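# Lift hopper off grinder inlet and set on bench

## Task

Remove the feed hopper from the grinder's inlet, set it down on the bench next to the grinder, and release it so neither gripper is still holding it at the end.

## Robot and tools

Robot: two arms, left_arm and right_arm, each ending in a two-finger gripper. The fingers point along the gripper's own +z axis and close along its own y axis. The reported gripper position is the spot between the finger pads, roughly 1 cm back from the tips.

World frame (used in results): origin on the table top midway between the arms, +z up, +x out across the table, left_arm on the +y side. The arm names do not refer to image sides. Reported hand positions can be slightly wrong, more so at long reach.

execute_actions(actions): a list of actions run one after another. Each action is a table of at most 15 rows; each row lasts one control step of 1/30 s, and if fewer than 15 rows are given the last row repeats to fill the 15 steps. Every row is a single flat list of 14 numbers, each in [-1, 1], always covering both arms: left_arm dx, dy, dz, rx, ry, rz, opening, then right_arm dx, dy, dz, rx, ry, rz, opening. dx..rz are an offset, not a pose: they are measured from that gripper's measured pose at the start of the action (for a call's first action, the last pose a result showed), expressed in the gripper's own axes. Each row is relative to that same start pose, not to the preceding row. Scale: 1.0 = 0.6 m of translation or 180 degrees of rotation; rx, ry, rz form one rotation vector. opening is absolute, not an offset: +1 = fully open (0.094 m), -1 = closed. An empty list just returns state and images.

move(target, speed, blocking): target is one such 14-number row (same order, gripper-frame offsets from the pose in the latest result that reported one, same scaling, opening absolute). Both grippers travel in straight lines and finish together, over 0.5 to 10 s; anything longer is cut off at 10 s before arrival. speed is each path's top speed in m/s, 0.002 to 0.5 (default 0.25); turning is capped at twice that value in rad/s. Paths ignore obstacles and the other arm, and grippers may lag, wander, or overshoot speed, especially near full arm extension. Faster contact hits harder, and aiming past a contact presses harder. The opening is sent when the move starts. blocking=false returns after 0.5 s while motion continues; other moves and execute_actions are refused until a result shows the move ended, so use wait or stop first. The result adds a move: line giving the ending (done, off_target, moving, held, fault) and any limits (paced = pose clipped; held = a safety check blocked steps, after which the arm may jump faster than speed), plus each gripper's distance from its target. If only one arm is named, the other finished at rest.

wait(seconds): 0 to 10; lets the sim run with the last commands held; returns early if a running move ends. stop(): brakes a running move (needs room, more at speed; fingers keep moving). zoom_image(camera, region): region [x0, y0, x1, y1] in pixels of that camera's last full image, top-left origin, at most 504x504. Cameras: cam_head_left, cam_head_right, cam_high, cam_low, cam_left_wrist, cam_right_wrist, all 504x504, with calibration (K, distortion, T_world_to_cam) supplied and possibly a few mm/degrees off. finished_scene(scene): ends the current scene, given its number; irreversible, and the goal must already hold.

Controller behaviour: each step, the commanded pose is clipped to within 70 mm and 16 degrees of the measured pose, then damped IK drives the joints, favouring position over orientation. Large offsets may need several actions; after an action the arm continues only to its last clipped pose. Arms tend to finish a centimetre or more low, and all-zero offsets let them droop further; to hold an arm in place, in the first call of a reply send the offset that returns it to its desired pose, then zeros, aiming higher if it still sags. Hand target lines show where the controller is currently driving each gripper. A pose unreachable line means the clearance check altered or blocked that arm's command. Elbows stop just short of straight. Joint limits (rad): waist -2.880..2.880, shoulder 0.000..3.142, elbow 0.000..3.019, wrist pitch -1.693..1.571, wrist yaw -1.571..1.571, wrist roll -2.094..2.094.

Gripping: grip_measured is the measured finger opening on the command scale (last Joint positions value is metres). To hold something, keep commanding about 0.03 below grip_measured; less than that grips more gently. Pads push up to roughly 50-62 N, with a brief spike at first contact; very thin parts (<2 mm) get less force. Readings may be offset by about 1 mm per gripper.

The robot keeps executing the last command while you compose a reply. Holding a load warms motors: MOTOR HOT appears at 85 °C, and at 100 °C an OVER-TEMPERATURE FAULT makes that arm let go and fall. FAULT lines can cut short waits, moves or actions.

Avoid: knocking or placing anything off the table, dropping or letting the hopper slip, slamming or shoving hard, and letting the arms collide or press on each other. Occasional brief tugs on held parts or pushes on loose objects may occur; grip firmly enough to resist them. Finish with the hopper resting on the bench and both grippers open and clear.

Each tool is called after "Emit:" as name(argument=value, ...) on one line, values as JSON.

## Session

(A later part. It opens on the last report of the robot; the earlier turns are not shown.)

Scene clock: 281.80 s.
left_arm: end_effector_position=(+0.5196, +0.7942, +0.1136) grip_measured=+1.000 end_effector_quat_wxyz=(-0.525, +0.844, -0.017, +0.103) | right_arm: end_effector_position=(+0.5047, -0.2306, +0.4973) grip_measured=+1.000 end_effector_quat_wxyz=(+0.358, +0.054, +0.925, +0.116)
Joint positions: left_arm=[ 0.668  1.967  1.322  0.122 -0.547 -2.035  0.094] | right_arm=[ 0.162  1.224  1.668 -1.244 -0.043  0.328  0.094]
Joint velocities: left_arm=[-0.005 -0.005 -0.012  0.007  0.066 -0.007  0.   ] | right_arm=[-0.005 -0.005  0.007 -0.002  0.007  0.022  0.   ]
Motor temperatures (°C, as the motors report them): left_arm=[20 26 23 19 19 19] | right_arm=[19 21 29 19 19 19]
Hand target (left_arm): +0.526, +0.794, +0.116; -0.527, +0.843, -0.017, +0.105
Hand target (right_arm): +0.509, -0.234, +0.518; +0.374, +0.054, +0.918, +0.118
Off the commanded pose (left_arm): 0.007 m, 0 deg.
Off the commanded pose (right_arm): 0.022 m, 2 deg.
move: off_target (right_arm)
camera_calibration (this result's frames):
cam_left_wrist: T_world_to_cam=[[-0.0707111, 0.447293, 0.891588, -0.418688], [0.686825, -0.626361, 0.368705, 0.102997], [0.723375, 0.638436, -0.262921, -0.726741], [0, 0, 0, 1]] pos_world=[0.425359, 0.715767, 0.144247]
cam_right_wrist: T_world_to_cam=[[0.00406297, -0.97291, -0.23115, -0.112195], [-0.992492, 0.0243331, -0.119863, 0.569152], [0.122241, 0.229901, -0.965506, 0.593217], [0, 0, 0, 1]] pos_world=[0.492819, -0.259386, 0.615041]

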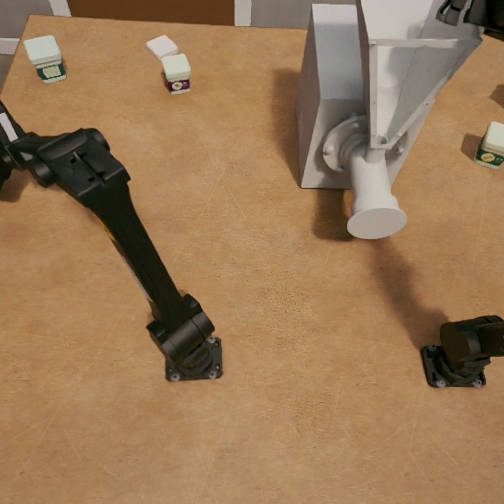

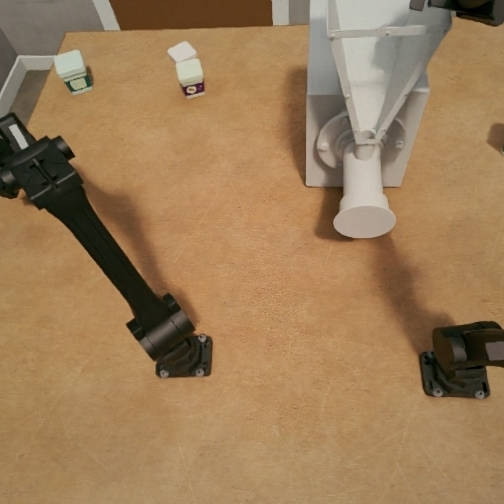

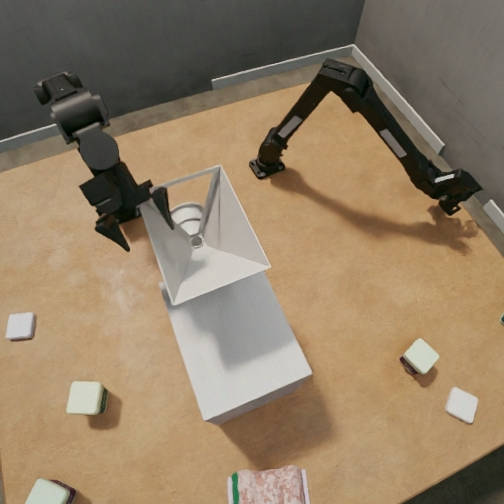

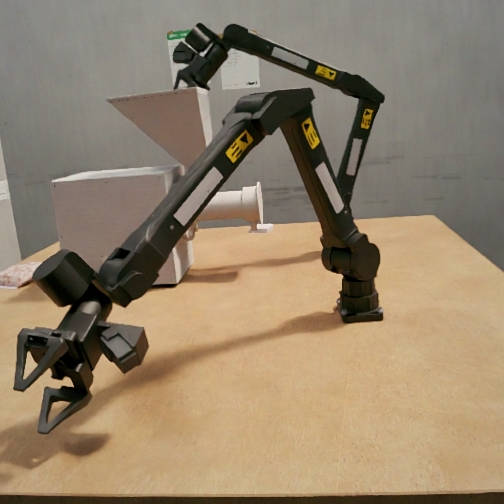

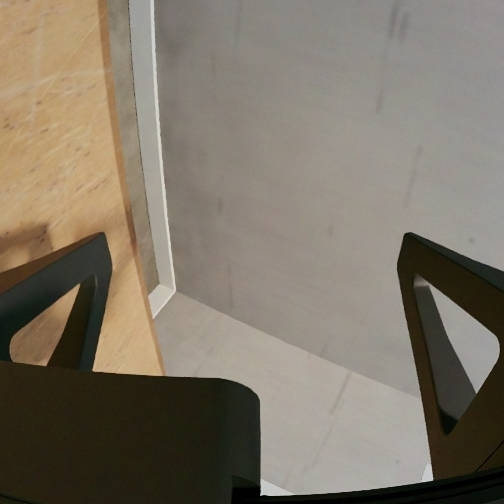

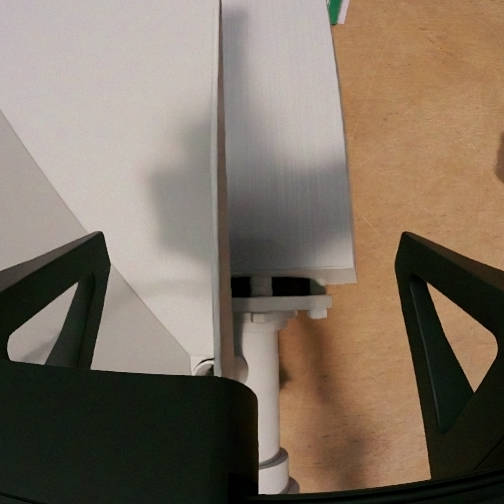

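Emit:
move(target=[0.012,0.0,0.0,0,0,0,1, -0.05,-0.01,-0.06,0,0,0,1], speed=0.06)

Emit:
zoom_image(camera="cam_high", region=[60, 130, 300, 320])

Emit:
zoom_image(camera="cam_low", region=[100, 10, 260, 130])

Scene clock: 402.93 s.
left_arm: end_effector_position=(+0.5176, +0.7933, +0.1112) grip_measured=+1.000 end_effector_quat_wxyz=(-0.524, +0.846, -0.017, +0.098) | right_arm: end_effector_position=(+0.4971, -0.2451, +0.5234) grip_measured=+1.000 end_effector_quat_wxyz=(+0.345, +0.055, +0.930, +0.116)
Joint positions: left_arm=[ 0.668  1.967  1.319  0.116 -0.552 -2.035  0.094] | right_arm=[ 0.122  1.252  1.782 -1.36  -0.075  0.302  0.094]
Joint velocities: left_arm=[-0.005 -0.015 -0.007 -0.007  0.051 -0.022  0.   ] | right_arm=[-0.005  0.015 -0.007 -0.007 -0.007 -0.007  0.   ]
Motor temperatures (°C, as the motors report them): left_arm=[20 26 24 19 19 19] | right_arm=[19 21 34 19 19 19]
Hand target (left_arm): +0.527, +0.793, +0.115; -0.525, +0.844, -0.017, +0.103
Hand target (right_arm): +0.501, -0.249, +0.541; +0.359, +0.055, +0.925, +0.116
Off the commanded pose (left_arm): 0.010 m, 1 deg.
Off the commanded pose (right_arm): 0.019 m, 2 deg.
move: off_target (right_arm)
camera_calibration (this result's frames):
cam_left_wrist: T_world_to_cam=[[-0.0651343, 0.450901, 0.890194, -0.421841], [0.692591, -0.621799, 0.365629, 0.0984798], [0.718384, 0.640355, -0.271789, -0.723292], [0, 0, 0, 1]] pos_world=[0.423919, 0.714607, 0.14293]
cam_right_wrist: T_world_to_cam=[[-0.00134034, -0.972829, -0.231519, -0.117336], [-0.995554, 0.0231042, -0.0913187, 0.551309], [0.0941865, 0.230368, -0.968535, 0.638334], [0, 0, 0, 1]] pos_world=[0.488578, -0.273937, 0.641428]

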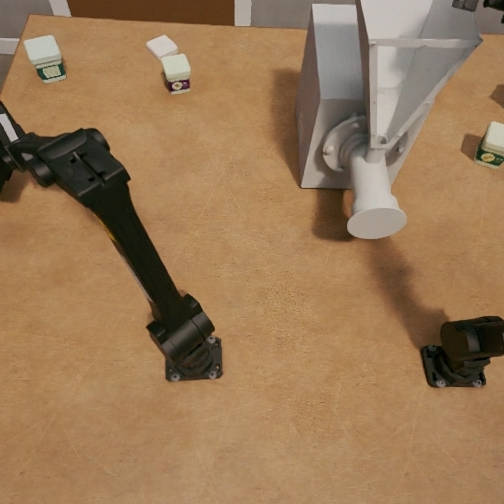

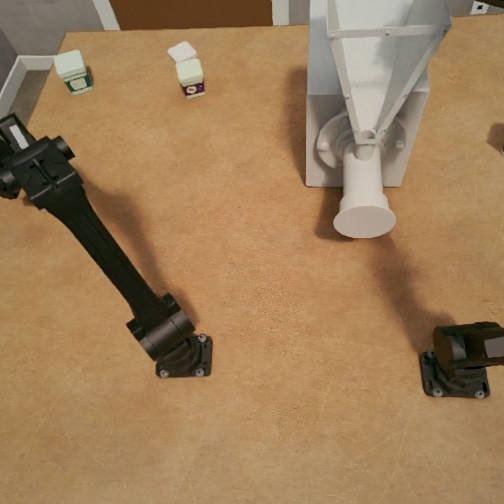

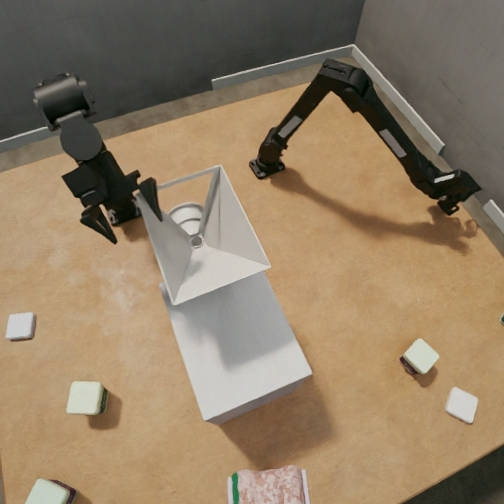

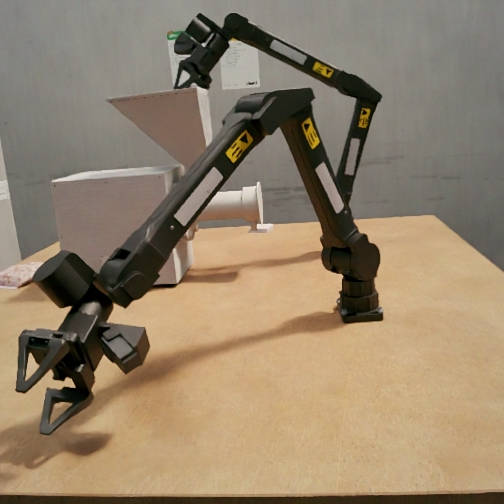

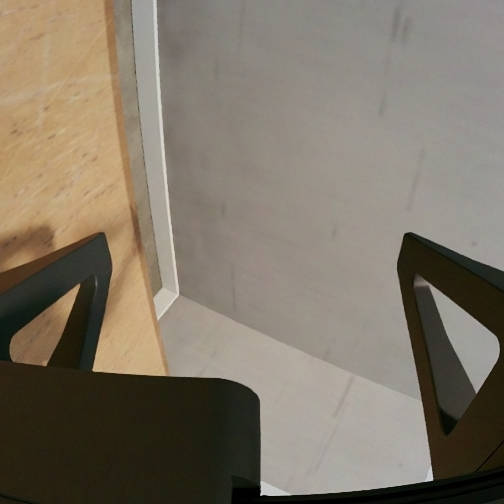

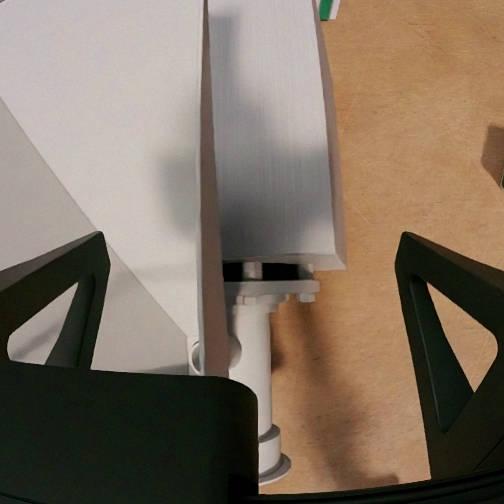

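Region (60, 130, 300, 320) of cam_high's 504x504 image, scaled by 2.100, with more detail than that image has; it fills the top 399 rows of this view, and the rest is white.

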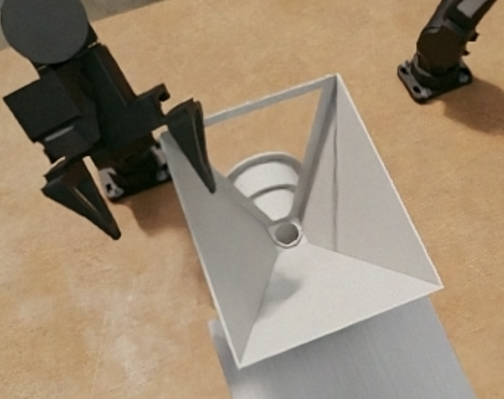

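Region (100, 10, 260, 130) of cam_low's 504x504 image, scaled by 3.150, with more detail than that image has; it fills the top 378 rows of this view, and the rest is white.

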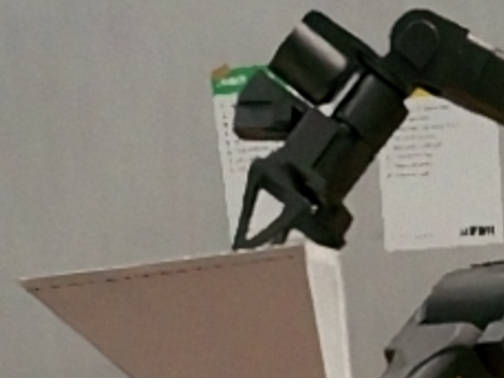

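Emit:
move(target=[0.014,0.0,0.0,0,0,0,1, -0.0562,0.0375,-0.0333,-0.0276,0.0304,-0.0008,1], speed=0.08)

Emit:
zoom_image(camera="cam_low", region=[100, 10, 260, 130])

Scene clock: 524.00 s.
left_arm: end_effector_position=(+0.5152, +0.7924, +0.1086) grip_measured=+1.000 end_effector_quat_wxyz=(-0.522, +0.848, -0.017, +0.092) | right_arm: end_effector_position=(+0.5062, -0.2291, +0.5502) grip_measured=+1.000 end_effector_quat_wxyz=(+0.289, +0.035, +0.944, +0.158)
Joint positions: left_arm=[ 0.668  1.967  1.317  0.108 -0.558 -2.035  0.094] | right_arm=[ 0.108  1.394  2.036 -1.568 -0.2    0.28   0.094]
Joint velocities: left_arm=[-0.005  0.005 -0.022 -0.007 -0.022  0.037  0.   ] | right_arm=[-0.005  0.024 -0.012 -0.037 -0.066 -0.022  0.   ]
Motor temperatures (°C, as the motors report them): left_arm=[20 27 25 19 20 19] | right_arm=[19 21 35 19 19 19]
Hand target (left_arm): +0.526, +0.792, +0.112; -0.524, +0.846, -0.017, +0.098
Hand target (right_arm): +0.509, -0.233, +0.565; +0.303, +0.034, +0.939, +0.159
Off the commanded pose (left_arm): 0.011 m, 1 deg.
Off the commanded pose (right_arm): 0.016 m, 2 deg.
move: off_target (left_arm, right_arm)
camera_calibration (this result's frames):
cam_left_wrist: T_world_to_cam=[[-0.0586744, 0.454832, 0.888642, -0.425619], [0.699711, -0.616172, 0.361574, 0.092799], [0.712012, 0.643008, -0.282097, -0.719425], [0, 0, 0, 1]] pos_world=[0.422334, 0.713361, 0.141721]
cam_right_wrist: T_world_to_cam=[[0.0497094, -0.952741, -0.299689, -0.0793757], [-0.998391, -0.055603, 0.0111644, 0.489443], [-0.0273004, 0.298651, -0.953972, 0.728808], [0, 0, 0, 1]] pos_world=[0.512498, -0.266069, 0.66601]

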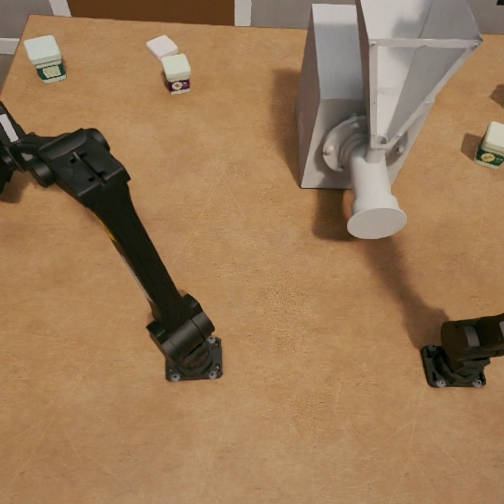

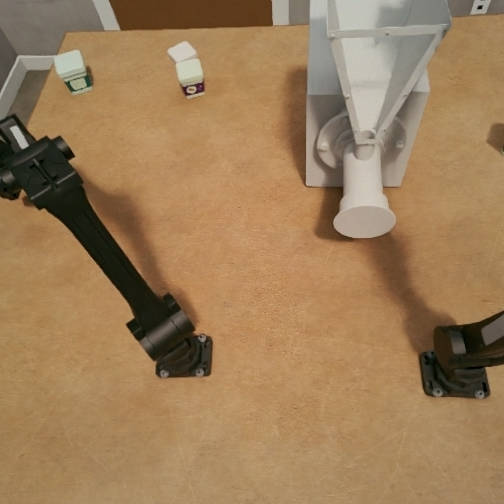

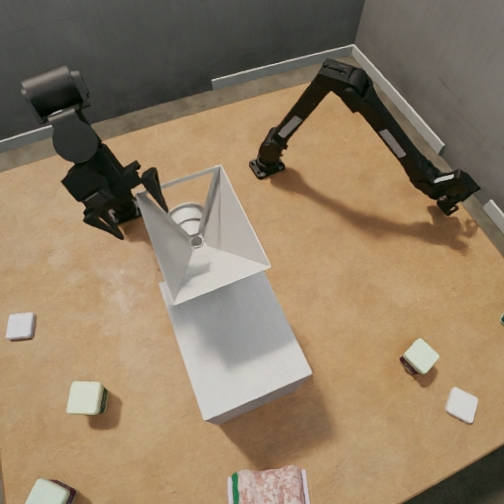

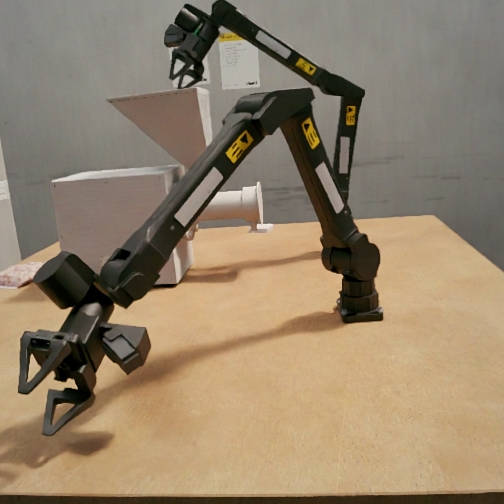

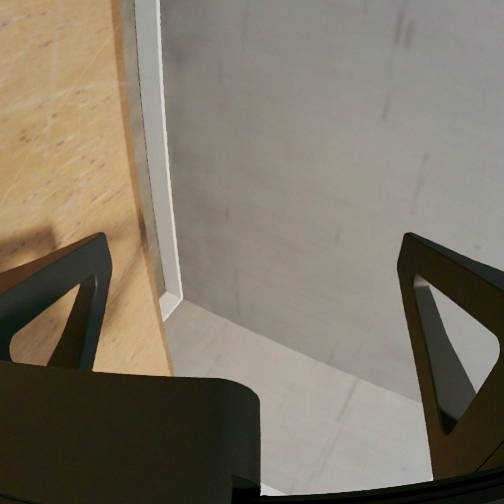

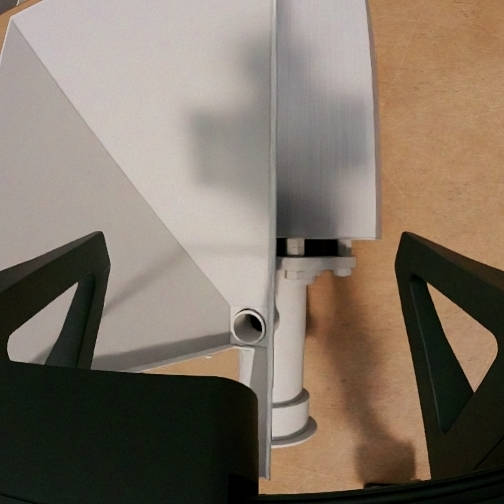

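Region (100, 10, 260, 130) of cam_low's 504x504 image, scaled by 3.150, with more detail than that image has; it fills the top 378 rows of this view, and the rest is white.

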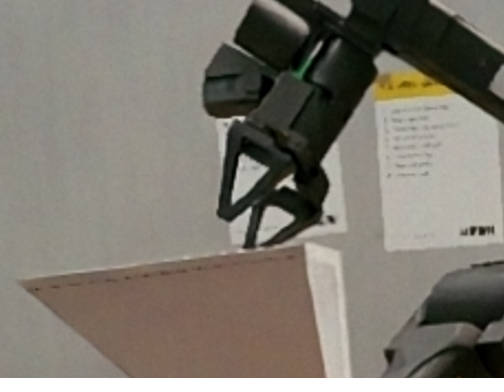

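Emit:
move(target=[0.014,0.0,0.0,0,0,0,1, 0.0448,-0.0177,0.0777,0.0116,-0.0073,-0.0178,1], speed=0.06)

Emit:
zoom_image(camera="cam_low", region=[100, 10, 260, 130])

Emit:
zoom_image(camera="cam_high", region=[60, 130, 300, 320])

Scene clock: 560.70 s.
left_arm: end_effector_position=(+0.5128, +0.7914, +0.1059) grip_measured=+1.000 end_effector_quat_wxyz=(-0.520, +0.850, -0.017, +0.087) | right_arm: end_effector_position=(+0.5122, -0.2262, +0.4903) grip_measured=+1.000 end_effector_quat_wxyz=(+0.293, +0.025, +0.947, +0.131)
Joint positions: left_arm=[ 0.668  1.967  1.314  0.1   -0.564 -2.035  0.094] | right_arm=[ 0.134  1.321  1.788 -1.397 -0.138  0.263  0.094]
Joint velocities: left_arm=[-0.015 -0.015 -0.002 -0.022 -0.139 -0.081  0.   ] | right_arm=[-0.005  0.015 -0.007 -0.002  0.022  0.007  0.   ]
Motor temperatures (°C, as the motors report them): left_arm=[20 27 26 19 20 19] | right_arm=[19 22 35 19 19 19]
Hand target (left_arm): +0.523, +0.791, +0.110; -0.522, +0.848, -0.017, +0.093
Hand target (right_arm): +0.511, -0.222, +0.496; +0.303, +0.016, +0.944, +0.132
Off the commanded pose (left_arm): 0.011 m, 1 deg.
Off the commanded pose (right_arm): 0.007 m, 2 deg.
move: off_target (left_arm)
camera_calibration (this result's frames):
cam_left_wrist: T_world_to_cam=[[-0.0519234, 0.459131, 0.88685, -0.429569], [0.706605, -0.610652, 0.357511, 0.087363], [0.705701, 0.645216, -0.292717, -0.715213], [0, 0, 0, 1]] pos_world=[0.42069, 0.712044, 0.140375]
cam_right_wrist: T_world_to_cam=[[0.0545644, -0.96861, -0.242522, -0.128932], [-0.99829, -0.058021, 0.00712793, 0.497712], [-0.0209756, 0.241718, -0.97012, 0.66277], [0, 0, 0, 1]] pos_world=[0.517798, -0.25621, 0.608149]

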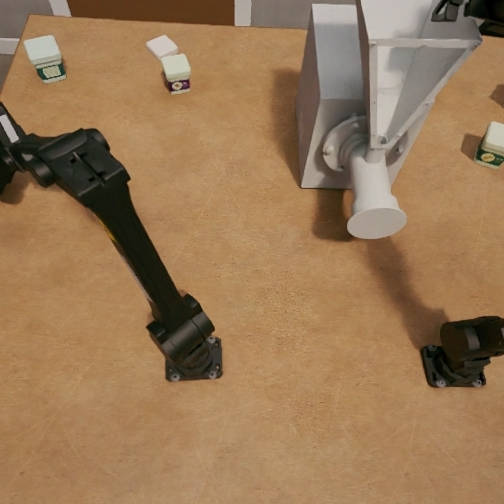

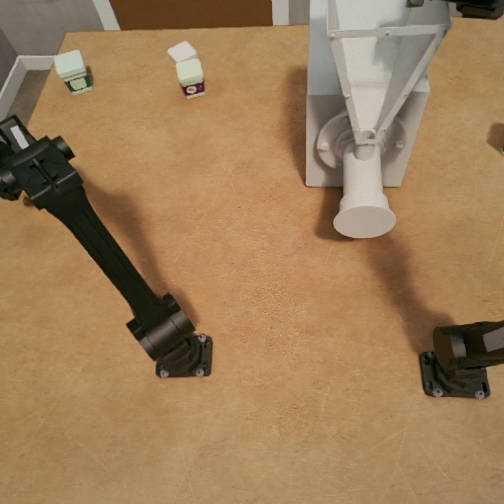

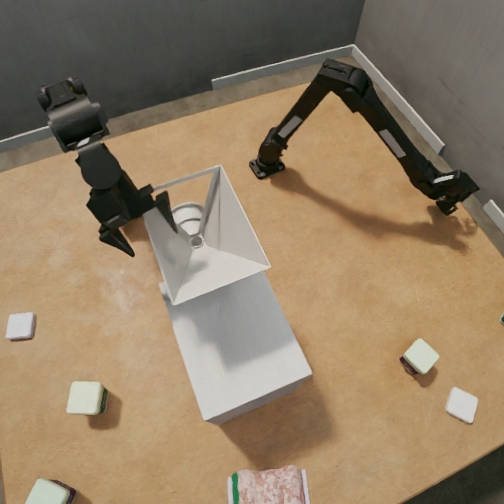

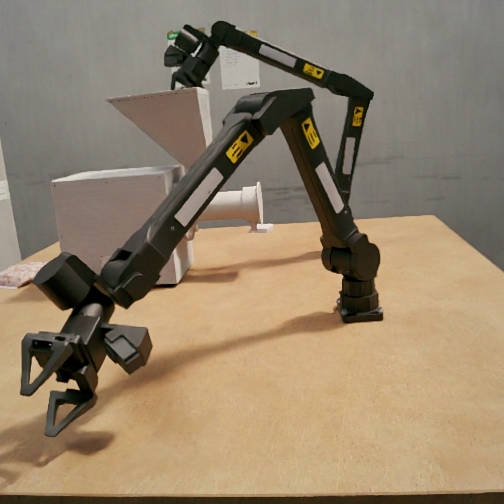

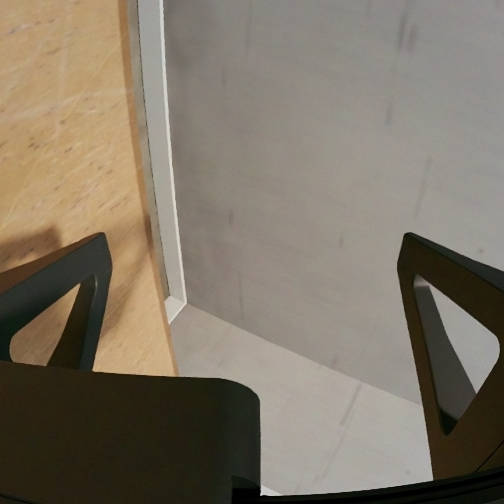

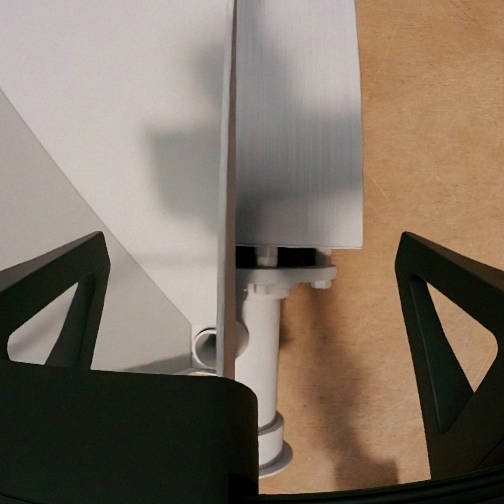

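Region (100, 10, 260, 130) of cam_low's 504x504 image, scaled by 3.150, with more detail than that image has; it fills the top 378 rows of this view, and the rest is white.

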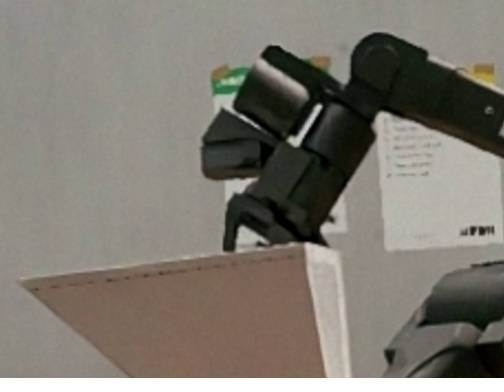

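Region (60, 130, 300, 320) of cam_high's 504x504 image, scaled by 2.100, with more detail than that image has; it fills the top 399 rows of this view, and the rest is white.

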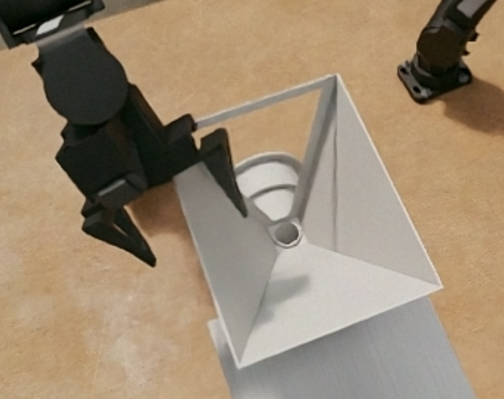

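Emit:
move(target=[0.014,0.0,0.0,0,0,0,1, -0.0085,0.0245,-0.0112,0,0,0,1], speed=0.04)

Emit:
zoom_image(camera="cam_high", region=[60, 130, 300, 320])

Scene clock: 573.97 s.
left_arm: end_effector_position=(+0.5109, +0.7908, +0.1042) grip_measured=+1.000 end_effector_quat_wxyz=(-0.518, +0.851, -0.017, +0.082) | right_arm: end_effector_position=(+0.5089, -0.2187, +0.4835) grip_measured=+1.000 end_effector_quat_wxyz=(+0.279, +0.025, +0.952, +0.126)
Joint positions: left_arm=[ 0.668  1.967  1.313  0.092 -0.57  -2.035  0.094] | right_arm=[ 0.156  1.328  1.788 -1.419 -0.122  0.279  0.094]
Joint velocities: left_arm=[-0.005 -0.015  0.002 -0.007 -0.051 -0.022  0.   ] | right_arm=[-0.005 -0.024  0.002 -0.017  0.022  0.022  0.   ]
Motor temperatures (°C, as the motors report them): left_arm=[20 27 26 19 20 19] | right_arm=[19 22 34 19 19 19]
Hand target (left_arm): +0.521, +0.790, +0.107; -0.520, +0.850, -0.017, +0.087
Hand target (right_arm): +0.512, -0.214, +0.502; +0.293, +0.024, +0.947, +0.131
Off the commanded pose (left_arm): 0.011 m, 1 deg.
Off the commanded pose (right_arm): 0.020 m, 2 deg.
move: off_target (left_arm, right_arm)
camera_calibration (this result's frames):
cam_left_wrist: T_world_to_cam=[[-0.0464032, 0.462275, 0.885522, -0.433023], [0.712924, -0.605614, 0.353512, 0.0822027], [0.699704, 0.647714, -0.301465, -0.711992], [0, 0, 0, 1]] pos_world=[0.419486, 0.711127, 0.139751]
cam_right_wrist: T_world_to_cam=[[0.0471254, -0.970812, -0.235166, -0.12333], [-0.997637, -0.0575292, 0.0375738, 0.47988], [-0.050006, 0.232839, -0.971229, 0.667715], [0, 0, 0, 1]] pos_world=[0.517947, -0.247593, 0.60147]

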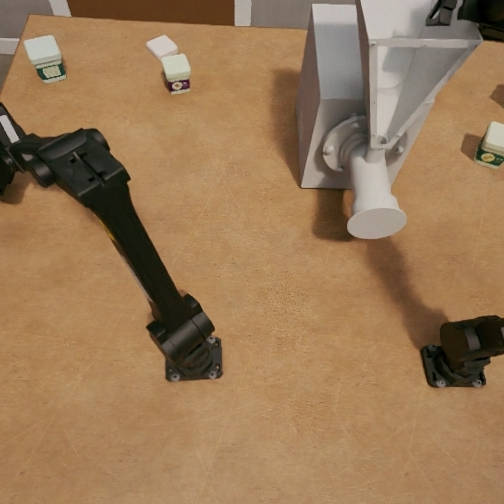

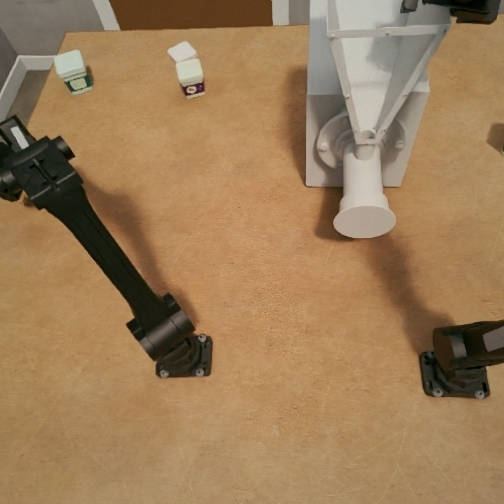

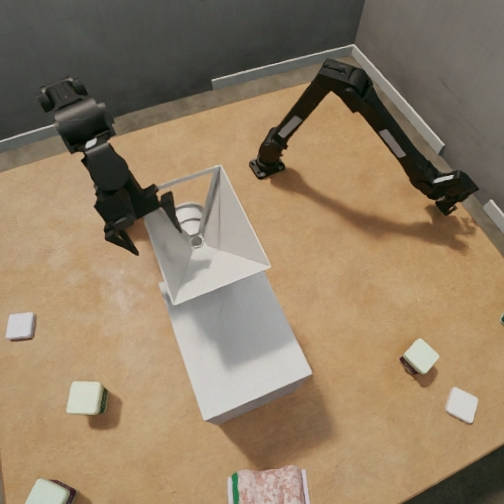

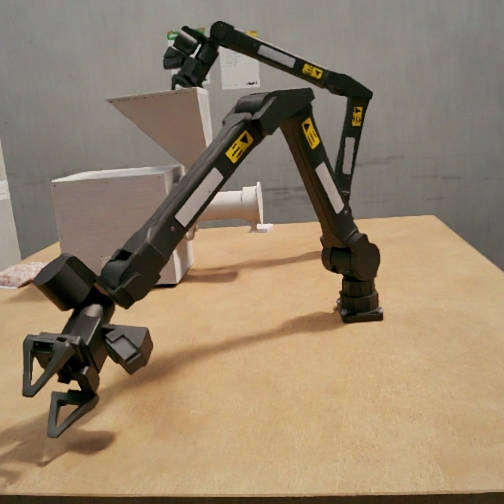

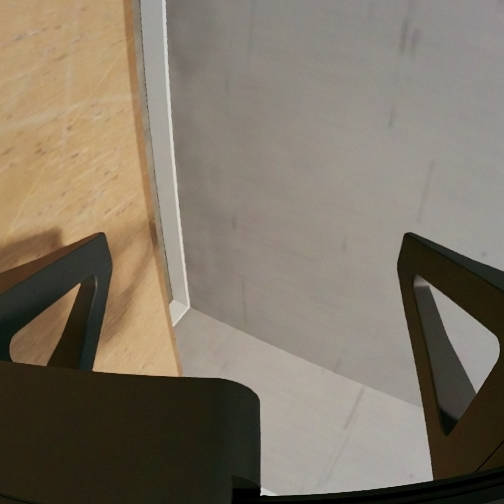

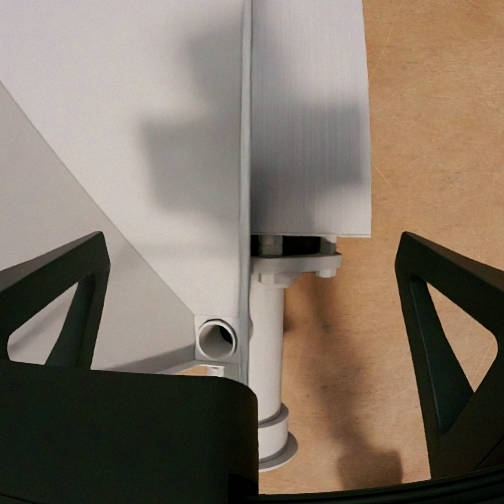

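Region (60, 130, 300, 320) of cam_high's 504x504 image, scaled by 2.100, with more detail than that image has; it fills the top 399 rows of this view, and the rest is white.

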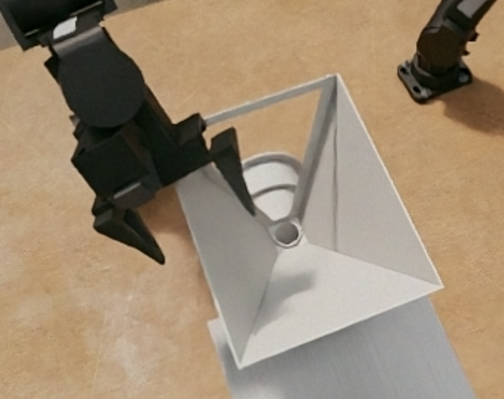

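Emit:
move(target=[0.016,0.0,0.0,0,0,0,1, -0.0202,0.011,-0.0215,0,-0.011,0,-0.85], speed=0.04)

Scene clock: 596.97 s.
left_arm: end_effector_position=(+0.5085, +0.7901, +0.1005) grip_measured=+1.000 end_effector_quat_wxyz=(-0.516, +0.853, -0.018, +0.075) | right_arm: end_effector_position=(+0.5091, -0.2312, +0.4812) grip_measured=+0.012 end_effector_quat_wxyz=(+0.279, +0.001, +0.953, +0.118)
Joint positions: left_arm=[ 0.668  1.969  1.311  0.081 -0.578 -2.035  0.094] | right_arm=[ 0.124  1.326  1.782 -1.426 -0.141  0.2    0.048]
Joint velocities: left_arm=[-0.005 -0.005 -0.002 -0.012  0.007 -0.081  0.   ] | right_arm=[-0.024 -0.005  0.002  0.007  0.081 -0.037  0.   ]
Motor temperatures (°C, as the motors report them): left_arm=[20 27 26 19 20 19] | right_arm=[19 22 36 19 19 19]
Hand target (left_arm): +0.520, +0.789, +0.105; -0.518, +0.851, -0.017, +0.081
Hand target (right_arm): +0.511, -0.217, +0.502; +0.296, +0.026, +0.946, +0.128
Off the commanded pose (left_arm): 0.013 m, 1 deg.
Off the commanded pose (right_arm): 0.026 m, 4 deg.
move: off_target (left_arm, right_arm)
camera_calibration (this result's frames):
cam_left_wrist: T_world_to_cam=[[-0.0379729, 0.467716, 0.883063, -0.437865], [0.721071, -0.598977, 0.348256, 0.0758698], [0.691819, 0.649976, -0.314512, -0.707422], [0, 0, 0, 1]] pos_world=[0.418074, 0.710048, 0.137748]
cam_right_wrist: T_world_to_cam=[[0.0894573, -0.974224, -0.207086, -0.171952], [-0.994504, -0.0987269, 0.034848, 0.469688], [-0.0543947, 0.20283, -0.977702, 0.666818], [0, 0, 0, 1]] pos_world=[0.51876, -0.2564, 0.599973]

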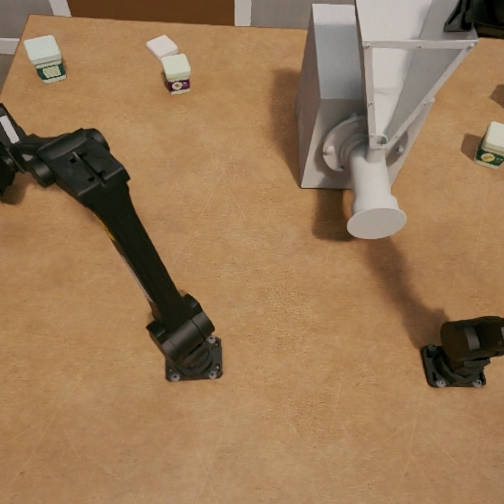

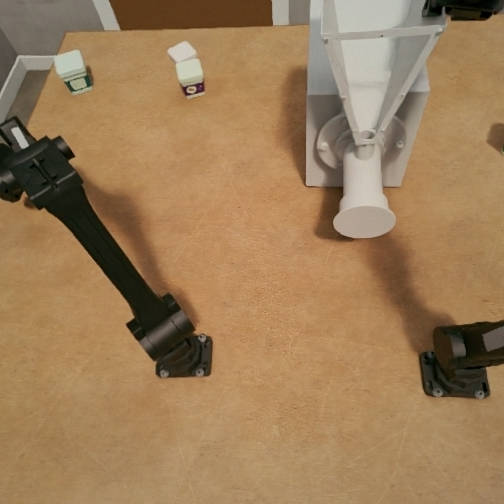

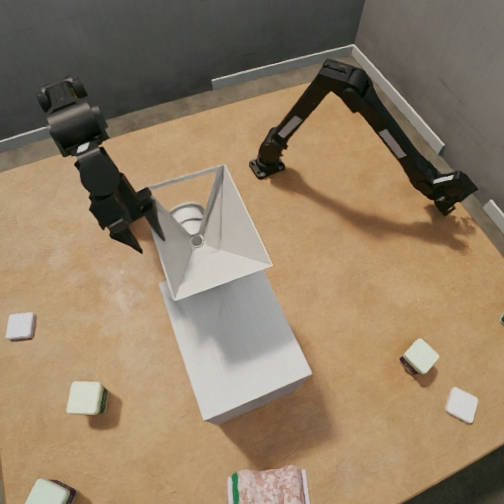

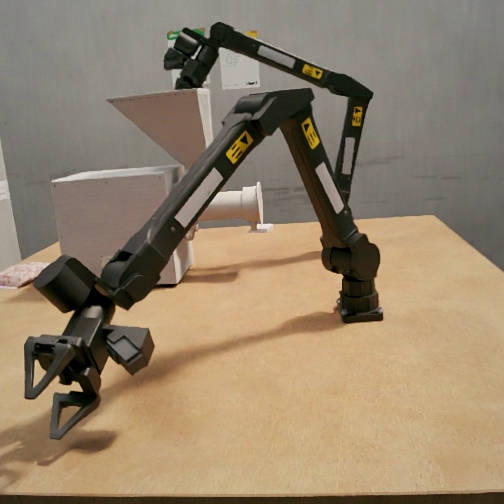

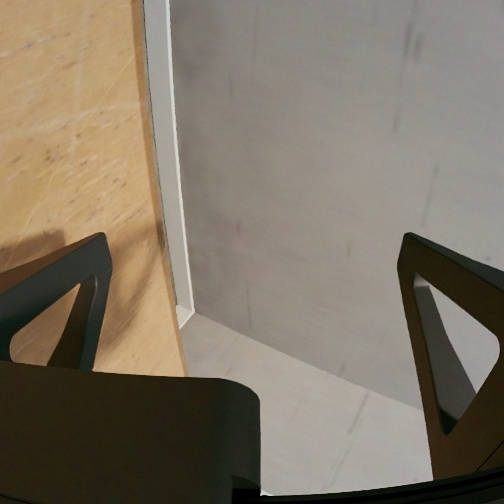

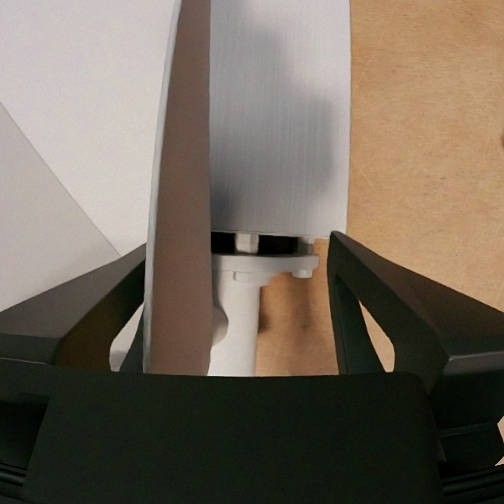

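Emit:
zoom_image(camera="cam_high", region=[80, 150, 240, 280])

Emit:
zoom_image(camera="cam_head_left", region=[340, 0, 504, 110])

Emit:
zoom_image(camera="cam_low", region=[100, 10, 260, 130])

Region (80, 150, 240, 280) of cam_high's 504x504 image, scaled by 3.150, with more detail than that image has; it fills the top 410 rows of this view, and the rest is white.

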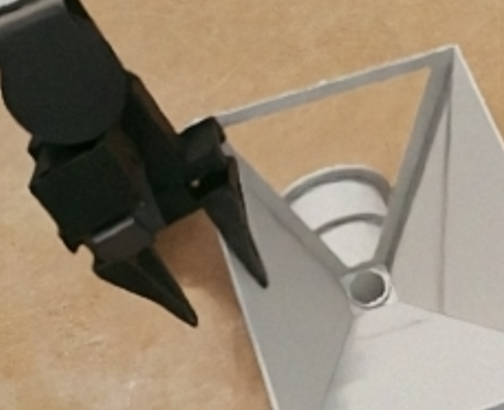

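Region (340, 0, 504, 110) of cam_head_left's 504x504 image, scaled by 3.073, with more detail than that image has; it fills the top 338 rows of this view, and the rest is white.

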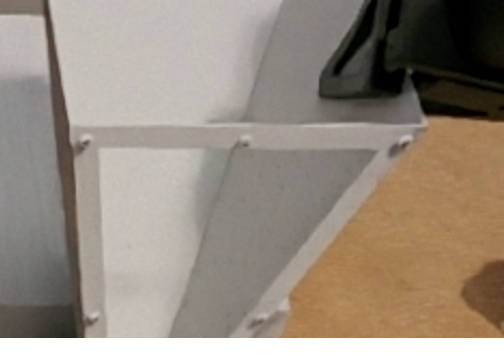

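Region (100, 10, 260, 130) of cam_low's 504x504 image, scaled by 3.150, with more detail than that image has; it fills the top 378 rows of this view, and the rest is white.

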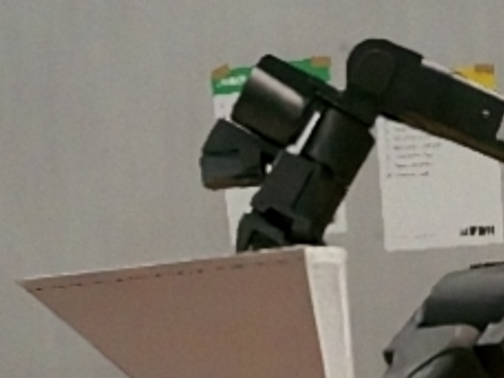

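Emit:
move(target=[0.02,0.0,0.0,0,0,0,1, -0.0202,0.011,-0.0215,0,-0.011,0,1], speed=0.04)

Emit:
zoom_image(camera="cam_high", region=[80, 150, 240, 280])

Emit:
zoom_image(camera="cam_head_left", region=[340, 0, 504, 110])

Scene clock: 672.33 s.
left_arm: end_effector_position=(+0.5069, +0.7883, +0.0945) grip_measured=+1.000 end_effector_quat_wxyz=(-0.512, +0.856, -0.019, +0.065) | right_arm: end_effector_position=(+0.5096, -0.2332, +0.4810) grip_measured=+1.000 end_effector_quat_wxyz=(+0.280, +0.004, +0.953, +0.114)
Joint positions: left_arm=[ 0.666  1.975  1.311  0.067 -0.587 -2.035  0.094] | right_arm=[ 0.123  1.326  1.782 -1.426 -0.131  0.204  0.094]
Joint velocities: left_arm=[-0.034 -0.005 -0.012 -0.032 -0.037 -0.007  0.   ] | right_arm=[-0.005 -0.005  0.012 -0.012 -0.007 -0.022  0.   ]
Motor temperatures (°C, as the motors report them): left_arm=[20 27 26 19 20 19] | right_arm=[19 22 37 19 20 20]
Hand target (left_arm): +0.520, +0.788, +0.102; -0.516, +0.853, -0.018, +0.075
Hand target (right_arm): +0.511, -0.229, +0.499; +0.296, +0.003, +0.948, +0.118
Off the commanded pose (left_arm): 0.015 m, 1 deg.
Off the commanded pose (right_arm): 0.019 m, 2 deg.
move: off_target (left_arm, right_arm)
camera_calibration (this result's frames):
cam_left_wrist: T_world_to_cam=[[-0.0246567, 0.475814, 0.8792, -0.444543], [0.730932, -0.591403, 0.340559, 0.0678275], [0.682005, 0.651033, -0.333205, -0.701068], [0, 0, 0, 1]] pos_world=[0.417593, 0.708051, 0.134144]
cam_right_wrist: T_world_to_cam=[[0.0804879, -0.976184, -0.201459, -0.172516], [-0.995389, -0.0892988, 0.0350209, 0.472513], [-0.0521768, 0.197711, -0.978871, 0.665296], [0, 0, 0, 1]] pos_world=[0.518933, -0.257749, 0.599936]

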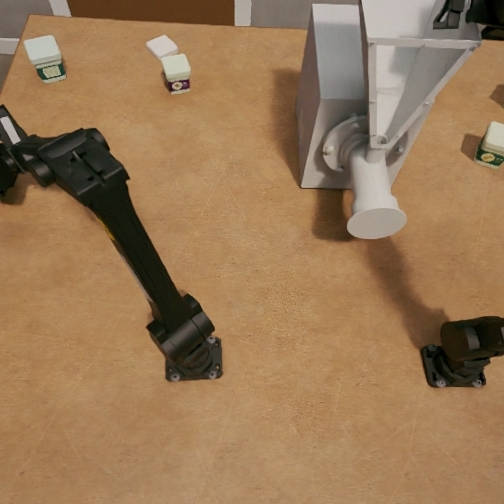

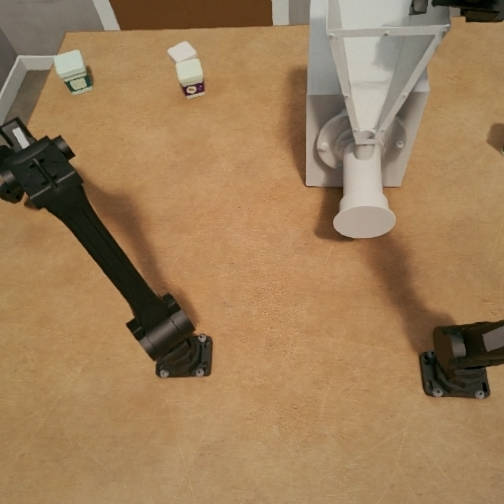

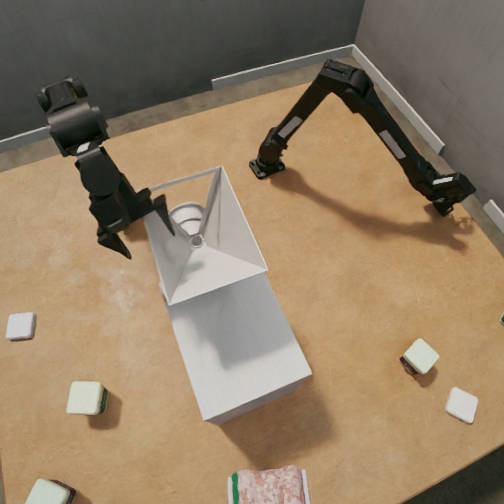

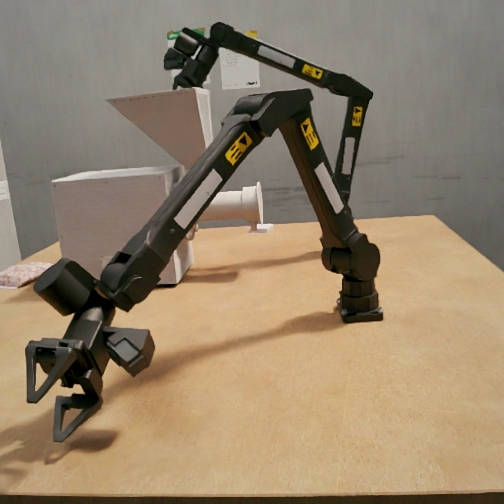

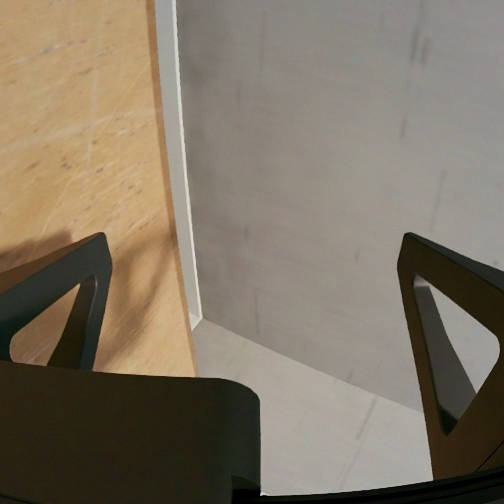

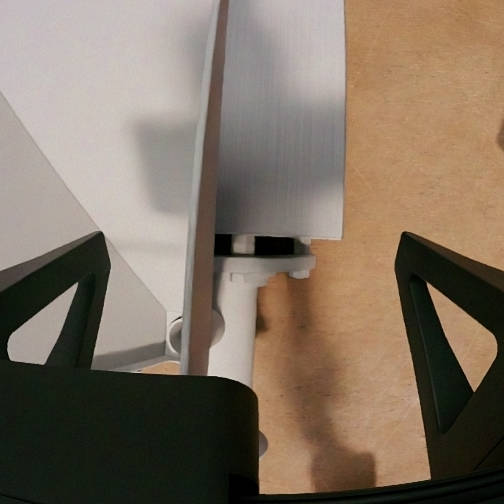

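Region (80, 150, 240, 280) of cam_high's 504x504 image, scaled by 3.150, with more detail than that image has; it fills the top 410 rows of this view, and the rest is white.

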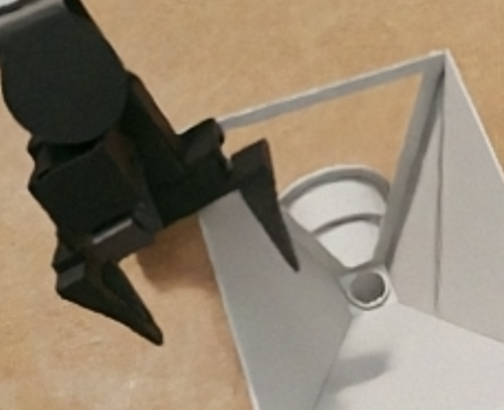

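Region (340, 0, 504, 110) of cam_head_left's 504x504 image, scaled by 3.073, with more detail than that image has; it fills the top 338 rows of this view, and the rest is white.

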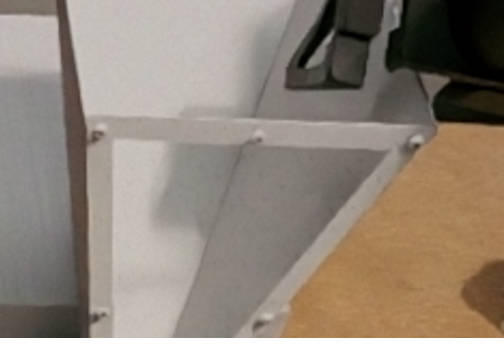

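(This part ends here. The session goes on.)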